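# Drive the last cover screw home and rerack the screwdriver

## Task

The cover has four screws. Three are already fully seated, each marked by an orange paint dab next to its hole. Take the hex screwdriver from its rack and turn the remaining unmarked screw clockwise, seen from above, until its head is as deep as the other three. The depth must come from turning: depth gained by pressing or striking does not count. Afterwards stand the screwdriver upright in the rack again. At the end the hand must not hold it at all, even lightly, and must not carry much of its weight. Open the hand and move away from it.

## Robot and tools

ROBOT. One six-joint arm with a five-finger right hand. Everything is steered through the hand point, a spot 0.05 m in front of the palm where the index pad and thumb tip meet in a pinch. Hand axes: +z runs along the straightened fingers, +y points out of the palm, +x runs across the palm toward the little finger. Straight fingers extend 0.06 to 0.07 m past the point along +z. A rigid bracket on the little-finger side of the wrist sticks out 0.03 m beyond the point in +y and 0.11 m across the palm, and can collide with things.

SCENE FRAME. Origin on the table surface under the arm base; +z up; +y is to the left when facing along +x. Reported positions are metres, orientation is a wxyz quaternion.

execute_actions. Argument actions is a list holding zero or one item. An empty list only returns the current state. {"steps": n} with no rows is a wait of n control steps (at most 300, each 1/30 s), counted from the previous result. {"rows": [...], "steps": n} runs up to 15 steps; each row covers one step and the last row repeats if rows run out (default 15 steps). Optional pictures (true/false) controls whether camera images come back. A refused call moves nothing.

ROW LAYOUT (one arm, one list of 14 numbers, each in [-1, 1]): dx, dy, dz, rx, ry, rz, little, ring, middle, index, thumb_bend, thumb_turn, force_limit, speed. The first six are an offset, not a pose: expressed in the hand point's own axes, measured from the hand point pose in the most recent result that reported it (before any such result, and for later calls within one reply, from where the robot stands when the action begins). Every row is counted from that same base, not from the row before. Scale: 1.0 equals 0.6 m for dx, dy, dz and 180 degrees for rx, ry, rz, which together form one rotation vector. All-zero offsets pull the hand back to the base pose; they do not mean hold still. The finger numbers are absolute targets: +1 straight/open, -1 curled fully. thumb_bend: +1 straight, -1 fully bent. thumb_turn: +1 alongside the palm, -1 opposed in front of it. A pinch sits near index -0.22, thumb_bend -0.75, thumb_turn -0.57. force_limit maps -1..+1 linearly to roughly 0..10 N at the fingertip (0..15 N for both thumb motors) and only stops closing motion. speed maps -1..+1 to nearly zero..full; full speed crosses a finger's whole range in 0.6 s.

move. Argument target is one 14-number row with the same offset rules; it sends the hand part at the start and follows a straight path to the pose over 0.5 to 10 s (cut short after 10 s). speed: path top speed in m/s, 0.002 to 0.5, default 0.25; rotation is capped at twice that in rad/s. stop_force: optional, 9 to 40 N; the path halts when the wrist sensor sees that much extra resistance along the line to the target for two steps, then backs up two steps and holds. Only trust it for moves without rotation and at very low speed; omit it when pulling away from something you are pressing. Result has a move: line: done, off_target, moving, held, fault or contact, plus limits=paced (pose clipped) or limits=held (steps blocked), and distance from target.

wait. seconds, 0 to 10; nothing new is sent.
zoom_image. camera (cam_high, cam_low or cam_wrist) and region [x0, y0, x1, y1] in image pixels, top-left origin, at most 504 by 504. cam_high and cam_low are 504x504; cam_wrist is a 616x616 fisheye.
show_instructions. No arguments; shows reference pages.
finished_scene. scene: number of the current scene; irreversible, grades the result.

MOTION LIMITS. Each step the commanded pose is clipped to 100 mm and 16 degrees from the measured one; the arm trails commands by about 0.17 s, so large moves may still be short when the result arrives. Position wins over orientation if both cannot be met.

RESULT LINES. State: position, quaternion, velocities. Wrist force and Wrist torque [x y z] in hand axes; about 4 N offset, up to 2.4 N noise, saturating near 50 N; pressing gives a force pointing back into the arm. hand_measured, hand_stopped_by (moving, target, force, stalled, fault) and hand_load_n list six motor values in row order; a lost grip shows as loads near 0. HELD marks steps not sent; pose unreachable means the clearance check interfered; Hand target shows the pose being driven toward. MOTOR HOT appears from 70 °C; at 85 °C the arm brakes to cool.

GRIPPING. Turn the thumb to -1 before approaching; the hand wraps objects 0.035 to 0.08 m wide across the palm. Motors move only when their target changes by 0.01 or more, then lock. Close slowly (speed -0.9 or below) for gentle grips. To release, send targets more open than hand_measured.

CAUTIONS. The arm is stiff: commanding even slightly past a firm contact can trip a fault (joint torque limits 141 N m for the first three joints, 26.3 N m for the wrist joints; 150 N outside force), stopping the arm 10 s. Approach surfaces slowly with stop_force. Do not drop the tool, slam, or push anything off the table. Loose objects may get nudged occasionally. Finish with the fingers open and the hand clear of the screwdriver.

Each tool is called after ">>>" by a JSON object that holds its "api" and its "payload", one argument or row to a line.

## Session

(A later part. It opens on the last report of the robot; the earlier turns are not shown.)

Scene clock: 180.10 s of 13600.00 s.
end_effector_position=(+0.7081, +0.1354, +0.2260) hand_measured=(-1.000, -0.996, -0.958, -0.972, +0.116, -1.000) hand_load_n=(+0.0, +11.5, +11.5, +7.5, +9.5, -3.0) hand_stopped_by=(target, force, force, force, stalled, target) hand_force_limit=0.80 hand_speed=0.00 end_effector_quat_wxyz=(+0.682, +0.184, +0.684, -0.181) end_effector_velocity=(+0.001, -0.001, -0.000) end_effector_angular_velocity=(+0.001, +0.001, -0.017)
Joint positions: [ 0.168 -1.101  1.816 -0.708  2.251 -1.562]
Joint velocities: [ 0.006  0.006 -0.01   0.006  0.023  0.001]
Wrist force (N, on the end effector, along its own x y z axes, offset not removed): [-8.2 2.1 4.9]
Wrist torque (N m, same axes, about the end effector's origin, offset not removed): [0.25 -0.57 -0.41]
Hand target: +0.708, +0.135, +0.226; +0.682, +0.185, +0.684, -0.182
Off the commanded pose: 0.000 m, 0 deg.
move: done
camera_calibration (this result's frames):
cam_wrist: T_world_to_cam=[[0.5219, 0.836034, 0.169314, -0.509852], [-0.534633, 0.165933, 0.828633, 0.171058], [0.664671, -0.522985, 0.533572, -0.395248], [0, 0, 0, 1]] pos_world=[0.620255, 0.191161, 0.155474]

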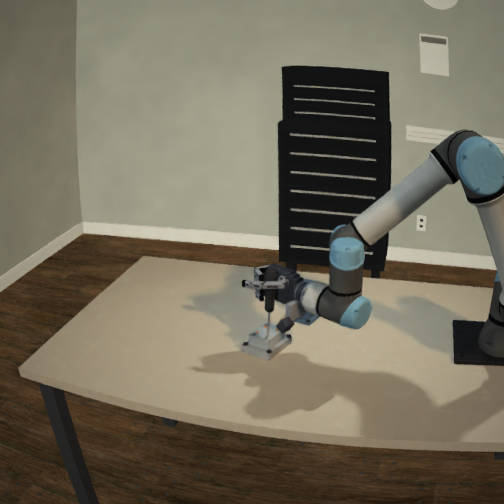

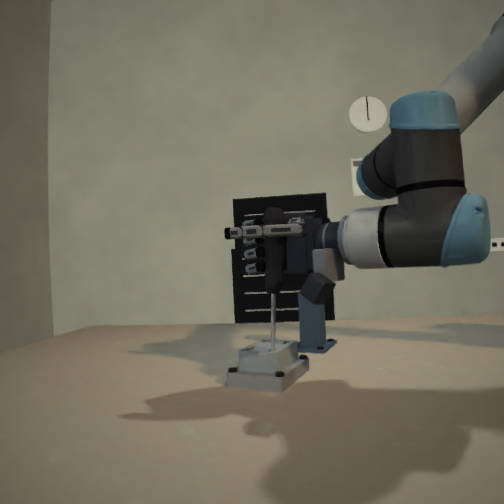

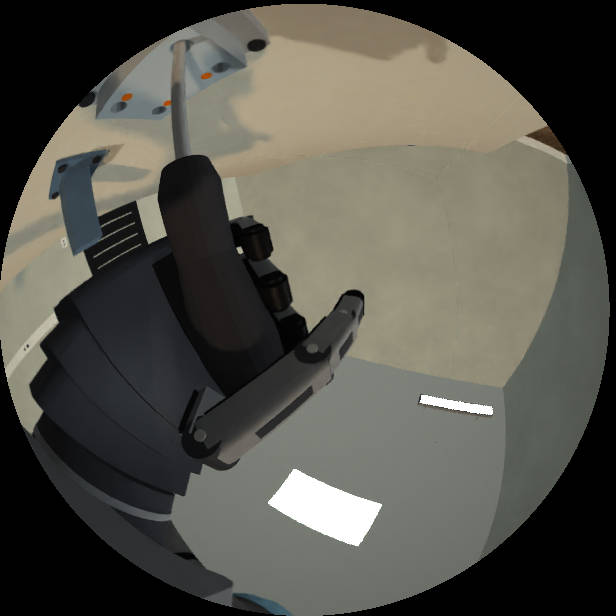

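>>> {"api": "execute_actions", "payload": {
  "actions": [
    {"rows":[[-0.0008,0,0,0,0,0,-0.7,-0.7,-0.65,-0.65,0.5,-1,0.8,0.5]],"steps":8}
  ],
  "pictures": false
}}

>>> {"api": "move", "payload": {
  "target": [0,0.0228,-0.0232,-0.1389,0,0,-0.7,-0.7,-0.65,-0.65,0.5,-1,0.8,0.5],
  "speed": 0.5
}}

>>> {"api": "move", "payload": {
  "target": [0,0.0233,-0.0227,-0.1389,0,0,-0.7,-0.7,-0.65,-0.65,0.5,-1,0.8,0.5],
  "speed": 0.5
}}

>>> {"api": "execute_actions", "payload": {
  "actions": [
    {"rows":[[0,0,0,0,0,0,-1,-1,-1,-1,0.1,-1,0.8,0]],"steps":15}
  ],
  "pictures": false
}}

>>> {"api": "move", "payload": {
  "target": [0.0007,-0.0238,0.0112,0.1111,0,0,-1,-1,-1,-1,0.1,-1,0.8,0],
  "speed": 0.4
}}

>>> {"api": "move", "payload": {
  "target": [0.0005,-0.0378,0.0117,0.1667,0,0,-1,-1,-1,-1,0.1,-1,0.8,0],
  "speed": 0.4
}}

Scene clock: 182.17 s of 13600.00 s.
end_effector_position=(+0.7082, +0.1356, +0.2264) hand_measured=(-0.700, -0.700, -0.650, -0.650, +0.368, -1.000) hand_load_n=(+0.0, +0.0, +0.0, +0.0, +0.0, +0.0) hand_stopped_by=(moving, moving, moving, moving, moving, target) hand_force_limit=0.80 hand_speed=0.50 end_effector_quat_wxyz=(+0.682, +0.184, +0.684, -0.181) end_effector_velocity=(-0.000, -0.000, +0.001) end_effector_angular_velocity=(+0.000, -0.001, +0.003)
Joint positions: [ 0.168 -1.102  1.815 -0.707  2.252 -1.562]
Joint velocities: [-0.002 -0.003  0.003 -0.001 -0.005  0.   ]
Wrist force (N, on the end effector, along its own x y z axes, offset not removed): [1.1 2.3 1.8]
Wrist torque (N m, same axes, about the end effector's origin, offset not removed): [0.27 -0.23 0.18]
Hand target: +0.708, +0.135, +0.226; +0.682, +0.184, +0.684, -0.181
Off the commanded pose: 0.000 m, 0 deg.
Steps of this call (steps 1 to 54: nothing new was sent; steps 55 to 62: all 8 steps of this action). Readings (end_effector_position | what the end effector reports):
55: (+0.7082, +0.1353, +0.2260) | hand_measured=(-1.000, -0.996, -0.958, -0.972, +0.116, -1.000) hand_load_n=(+0.0, +11.5, +11.5, +7.5, +9.5, -3.0) hand_stopped_by=(moving, moving, moving, moving, moving, target) hand_force_limit=0.80 hand_speed=0.50
56: (+0.7082, +0.1354, +0.2260) | hand_measured=(-1.000, -0.996, -0.958, -0.972, +0.116, -1.000) hand_load_n=(+0.0, +11.5, +11.5, +7.5, +9.5, -3.0) hand_stopped_by=(moving, moving, moving, moving, moving, target) hand_force_limit=0.80 hand_speed=0.50
58: (+0.7082, +0.1356, +0.2262) | hand_measured=(-0.926, -0.922, -0.886, -0.898, +0.160, -1.000) hand_load_n=(+0.0, +0.0, -4.5, +0.0, +2.5, +1.0) hand_stopped_by=(moving, moving, moving, moving, moving, target) hand_force_limit=0.80 hand_speed=0.50
62: the state above

Scene clock: 183.63 s of 13600.00 s.
end_effector_position=(+0.7026, +0.1542, +0.2264) hand_measured=(-0.700, -0.700, -0.650, -0.650, +0.500, -1.000) hand_load_n=(+0.0, +0.0, +0.0, +0.0, +0.0, +0.0) hand_stopped_by=(target, target, target, target, target, target) hand_force_limit=0.80 hand_speed=0.50 end_effector_quat_wxyz=(+0.705, +0.033, +0.708, -0.030) end_effector_velocity=(+0.000, +0.001, -0.001) end_effector_angular_velocity=(-0.000, +0.000, +0.017)
Joint positions: [-0.028 -1.184  1.949 -0.762  1.622 -1.564]
Joint velocities: [-0.008  0.001 -0.    -0.001 -0.025 -0.   ]
Wrist force (N, on the end effector, along its own x y z axes, offset not removed): [0.4 1.2 1.0]
Wrist torque (N m, same axes, about the end effector's origin, offset not removed): [0.19 -0.10 0.04]
Hand target: +0.703, +0.154, +0.227; +0.705, +0.032, +0.707, -0.029
Off the commanded pose: 0.000 m, 0 deg.
move: done
camera_calibration (this result's frames):
cam_wrist: T_world_to_cam=[[0.121646, 0.977729, 0.171021, -0.263747], [-0.555945, -0.0756228, 0.827772, 0.217032], [0.82227, -0.195773, 0.534364, -0.543383], [0, 0, 0, 1]] pos_world=[0.599549, 0.167906, 0.155817]

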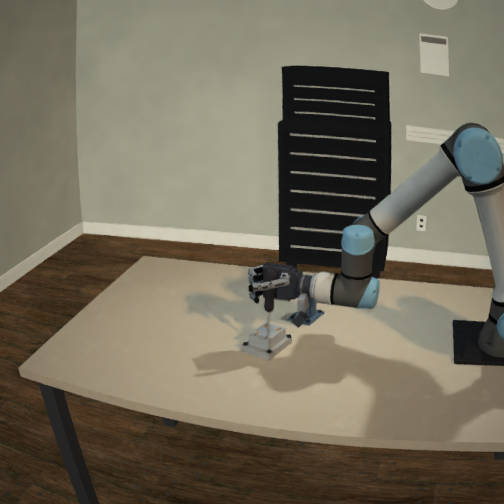

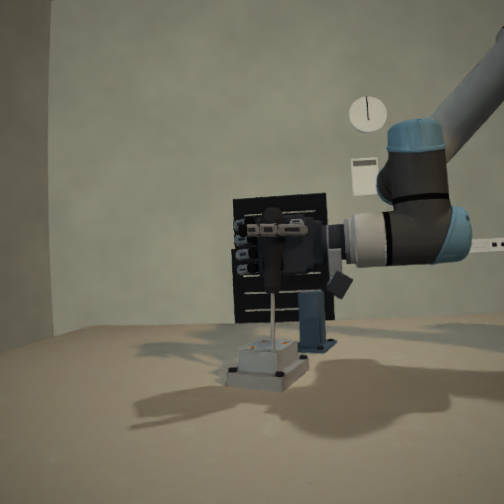

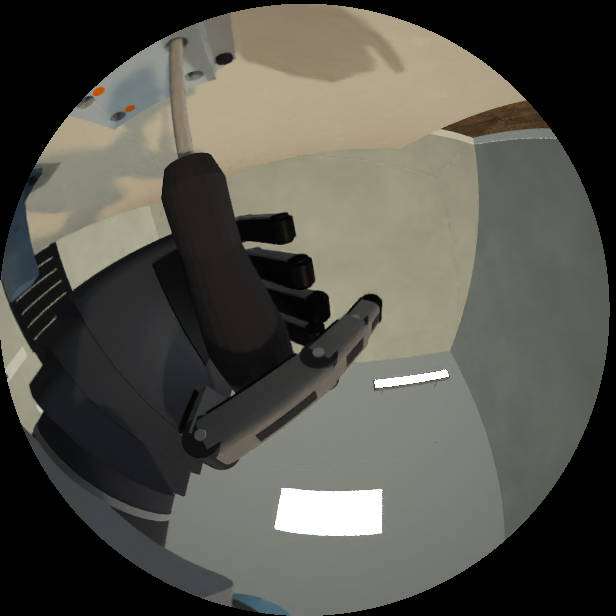

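Scene clock: 184.83 s of 13600.00 s.
end_effector_position=(+0.6901, +0.1691, +0.2265) hand_measured=(-0.700, -0.700, -0.650, -0.650, +0.500, -1.000) hand_load_n=(+0.0, +0.0, +0.0, +0.0, +0.0, +0.0) hand_stopped_by=(target, target, target, target, target, target) hand_force_limit=0.80 hand_speed=0.50 end_effector_quat_wxyz=(+0.696, -0.120, +0.697, +0.123) end_effector_velocity=(+0.000, +0.001, +0.000) end_effector_angular_velocity=(-0.001, +0.001, +0.016)
Joint positions: [-0.215 -1.159  1.911 -0.753  1.    -1.564]
Joint velocities: [-0.004  0.004 -0.008  0.004 -0.02  -0.001]
Wrist force (N, on the end effector, along its own x y z axes, offset not removed): [0.8 1.5 0.5]
Wrist torque (N m, same axes, about the end effector's origin, offset not removed): [0.21 -0.20 0.06]
Hand target: +0.690, +0.169, +0.226; +0.696, -0.120, +0.697, +0.124
Off the commanded pose: 0.000 m, 0 deg.
move: done
camera_calibration (this result's frames):
cam_wrist: T_world_to_cam=[[-0.301292, 0.937891, 0.172, 0.0215277], [-0.473878, -0.303807, 0.826523, 0.193433], [0.827444, 0.167517, 0.535981, -0.595611], [0, 0, 0, 1]] pos_world=[0.590984, 0.138351, 0.155656]

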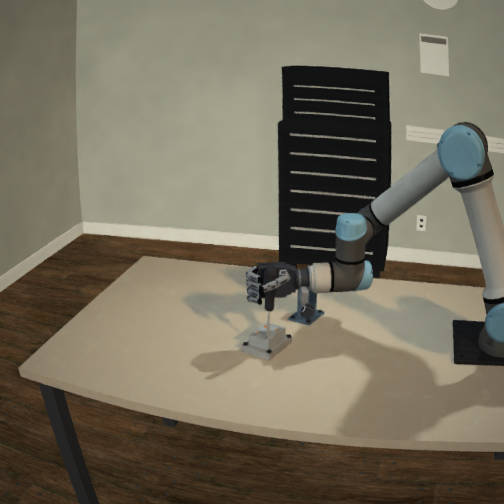

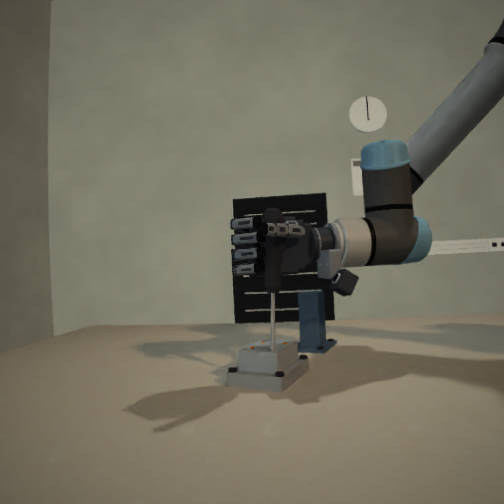

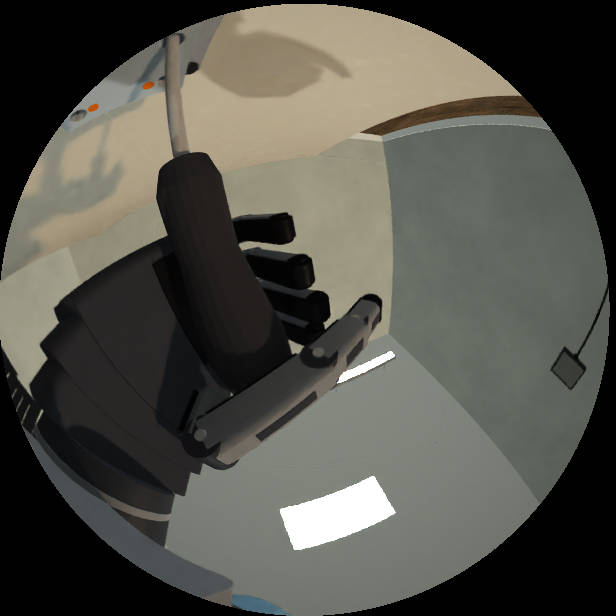

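Scene clock: 185.33 s of 13600.00 s.
end_effector_position=(+0.6902, +0.1690, +0.2265) hand_measured=(-1.000, -0.996, -0.960, -0.972, +0.112, -1.000) hand_load_n=(+0.0, +8.5, +10.0, +9.5, +9.5, +1.5) hand_stopped_by=(target, force, force, force, moving, target) hand_force_limit=0.80 hand_speed=0.00 end_effector_quat_wxyz=(+0.696, -0.120, +0.697, +0.123) end_effector_velocity=(+0.000, -0.000, +0.000) end_effector_angular_velocity=(+0.000, +0.000, -0.001)
Joint positions: [-0.216 -1.159  1.911 -0.752  1.    -1.564]
Joint velocities: [-0.    -0.    -0.     0.001  0.001  0.   ]
Wrist force (N, on the end effector, along its own x y z axes, offset not removed): [0.1 -0.7 2.8]
Wrist torque (N m, same axes, about the end effector's origin, offset not removed): [-0.03 -0.22 -0.25]
Hand target: +0.690, +0.169, +0.226; +0.696, -0.120, +0.697, +0.123
Off the commanded pose: 0.000 m, 0 deg.
Steps of this call (steps 1 to 15: all 15 steps of this action). Readings (end_effector_position | what the end effector reports):
1: (+0.6901, +0.1692, +0.2265) | hand_measured=(-0.700, -0.700, -0.650, -0.650, +0.500, -1.000) hand_load_n=(+0.0, +0.0, +0.0, +0.0, +0.0, +0.0) hand_stopped_by=(moving, moving, moving, moving, moving, target) hand_force_limit=0.80 hand_speed=0.00
2: (+0.6901, +0.1692, +0.2265) | hand_measured=(-0.700, -0.700, -0.650, -0.650, +0.500, -1.000) hand_load_n=(+0.0, +0.0, +0.0, +0.0, +0.0, +0.0) hand_stopped_by=(moving, moving, moving, moving, moving, target) hand_force_limit=0.80 hand_speed=0.00
4: (+0.6901, +0.1692, +0.2265) | hand_measured=(-0.750, -0.750, -0.700, -0.700, +0.468, -1.000) hand_load_n=(+0.0, +0.0, +0.0, +0.0, +0.0, +0.0) hand_stopped_by=(moving, moving, moving, moving, moving, target) hand_force_limit=0.80 hand_speed=0.00
8: (+0.6902, +0.1691, +0.2265) | hand_measured=(-0.972, -0.972, -0.922, -0.922, +0.328, -1.000) hand_load_n=(+0.0, +4.0, +0.0, +0.0, +0.0, -0.5) hand_stopped_by=(moving, moving, moving, moving, moving, target) hand_force_limit=0.80 hand_speed=0.00
15: the state above

Scene clock: 186.77 s of 13600.00 s.
end_effector_position=(+0.7013, +0.1580, +0.2261) hand_measured=(-1.000, -0.996, -0.960, -0.972, +0.116, -1.000) hand_load_n=(+0.0, +9.0, +10.5, +9.5, +9.5, -1.0) hand_stopped_by=(target, force, force, force, stalled, target) hand_force_limit=0.80 hand_speed=0.00 end_effector_quat_wxyz=(+0.706, +0.002, +0.708, +0.001) end_effector_velocity=(+0.001, -0.000, +0.000) end_effector_angular_velocity=(+0.000, -0.000, -0.015)
Joint positions: [-0.068 -1.186  1.954 -0.766  1.494 -1.564]
Joint velocities: [ 0.008  0.001 -0.003  0.001  0.023  0.   ]
Wrist force (N, on the end effector, along its own x y z axes, offset not removed): [-6.3 -1.4 4.1]
Wrist torque (N m, same axes, about the end effector's origin, offset not removed): [0.03 -0.32 -0.77]
Hand target: +0.701, +0.158, +0.226; +0.706, +0.003, +0.708, +0.000
Off the commanded pose: 0.000 m, 0 deg.
move: done
camera_calibration (this result's frames):
cam_wrist: T_world_to_cam=[[0.0361034, 0.984563, 0.171269, -0.208383], [-0.5477, -0.123856, 0.827456, 0.218797], [0.835895, -0.123678, 0.534774, -0.5624], [0, 0, 0, 1]] pos_world=[0.597467, 0.162709, 0.155401]

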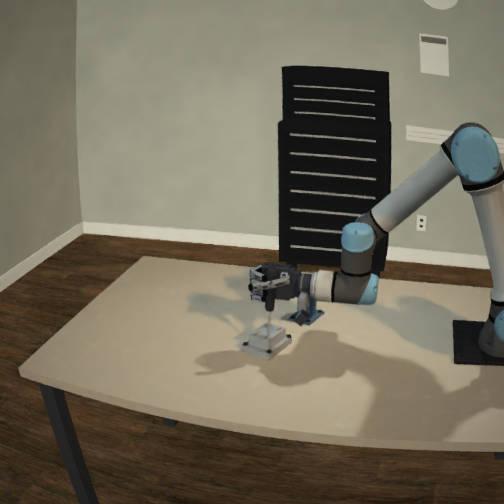

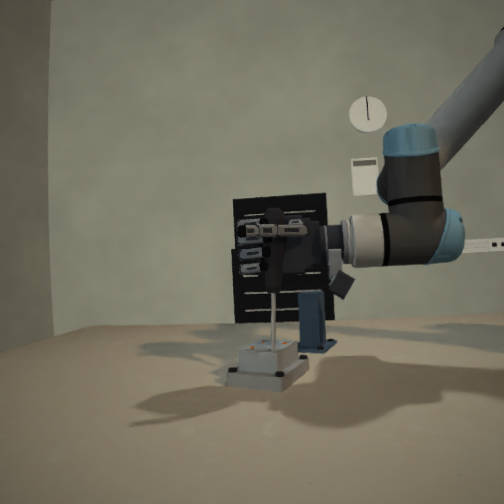

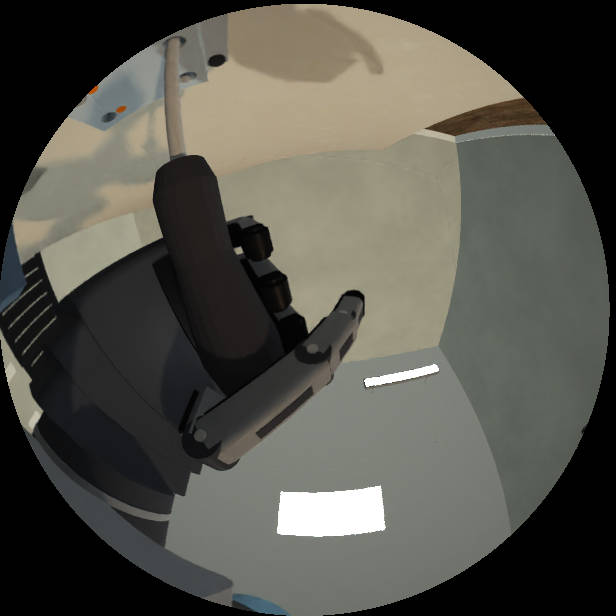

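Scene clock: 188.13 s of 13600.00 s.
end_effector_position=(+0.7083, +0.1354, +0.2256) hand_measured=(-1.000, -0.996, -0.958, -0.972, +0.116, -1.000) hand_load_n=(+0.0, +11.5, +11.5, +7.5, +9.5, -3.0) hand_stopped_by=(target, force, force, force, stalled, target) hand_force_limit=0.80 hand_speed=0.00 end_effector_quat_wxyz=(+0.682, +0.184, +0.684, -0.181) end_effector_velocity=(+0.001, -0.001, -0.000) end_effector_angular_velocity=(+0.001, +0.002, -0.017)
Joint positions: [ 0.168 -1.1    1.815 -0.709  2.252 -1.562]
Joint velocities: [ 0.006  0.006 -0.01   0.007  0.023  0.002]
Wrist force (N, on the end effector, along its own x y z axes, offset not removed): [-2.8 0.7 5.1]
Wrist torque (N m, same axes, about the end effector's origin, offset not removed): [0.03 -0.79 -0.22]
Hand target: +0.708, +0.135, +0.226; +0.682, +0.185, +0.684, -0.182
Off the commanded pose: 0.000 m, 0 deg.
move: done
camera_calibration (this result's frames):
cam_wrist: T_world_to_cam=[[0.522294, 0.835779, 0.169356, -0.510108], [-0.534544, 0.166135, 0.828651, 0.171336], [0.664433, -0.523328, 0.533533, -0.394948], [0, 0, 0, 1]] pos_world=[0.62043, 0.191185, 0.155129]

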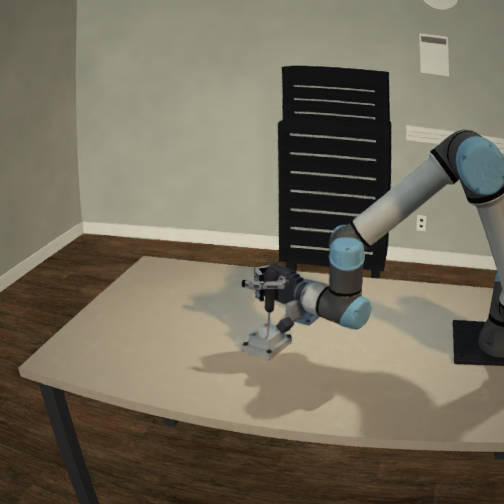

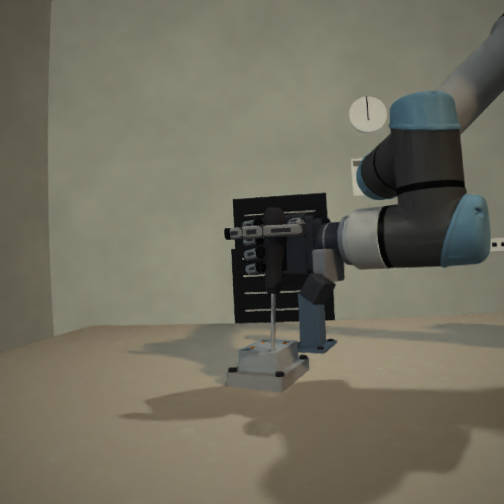

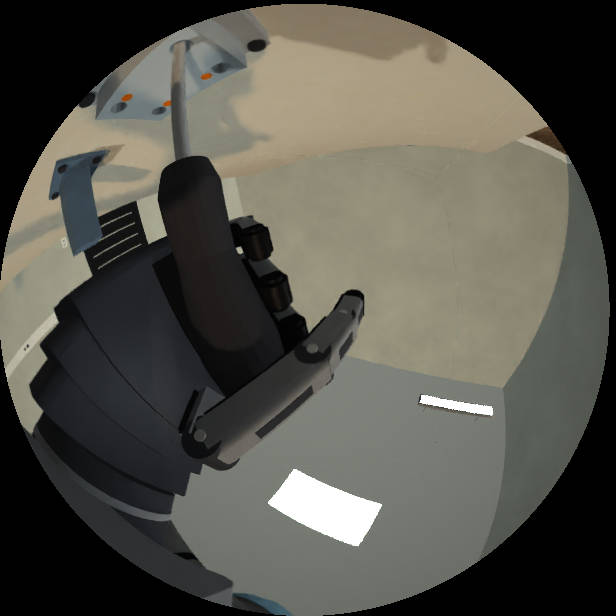

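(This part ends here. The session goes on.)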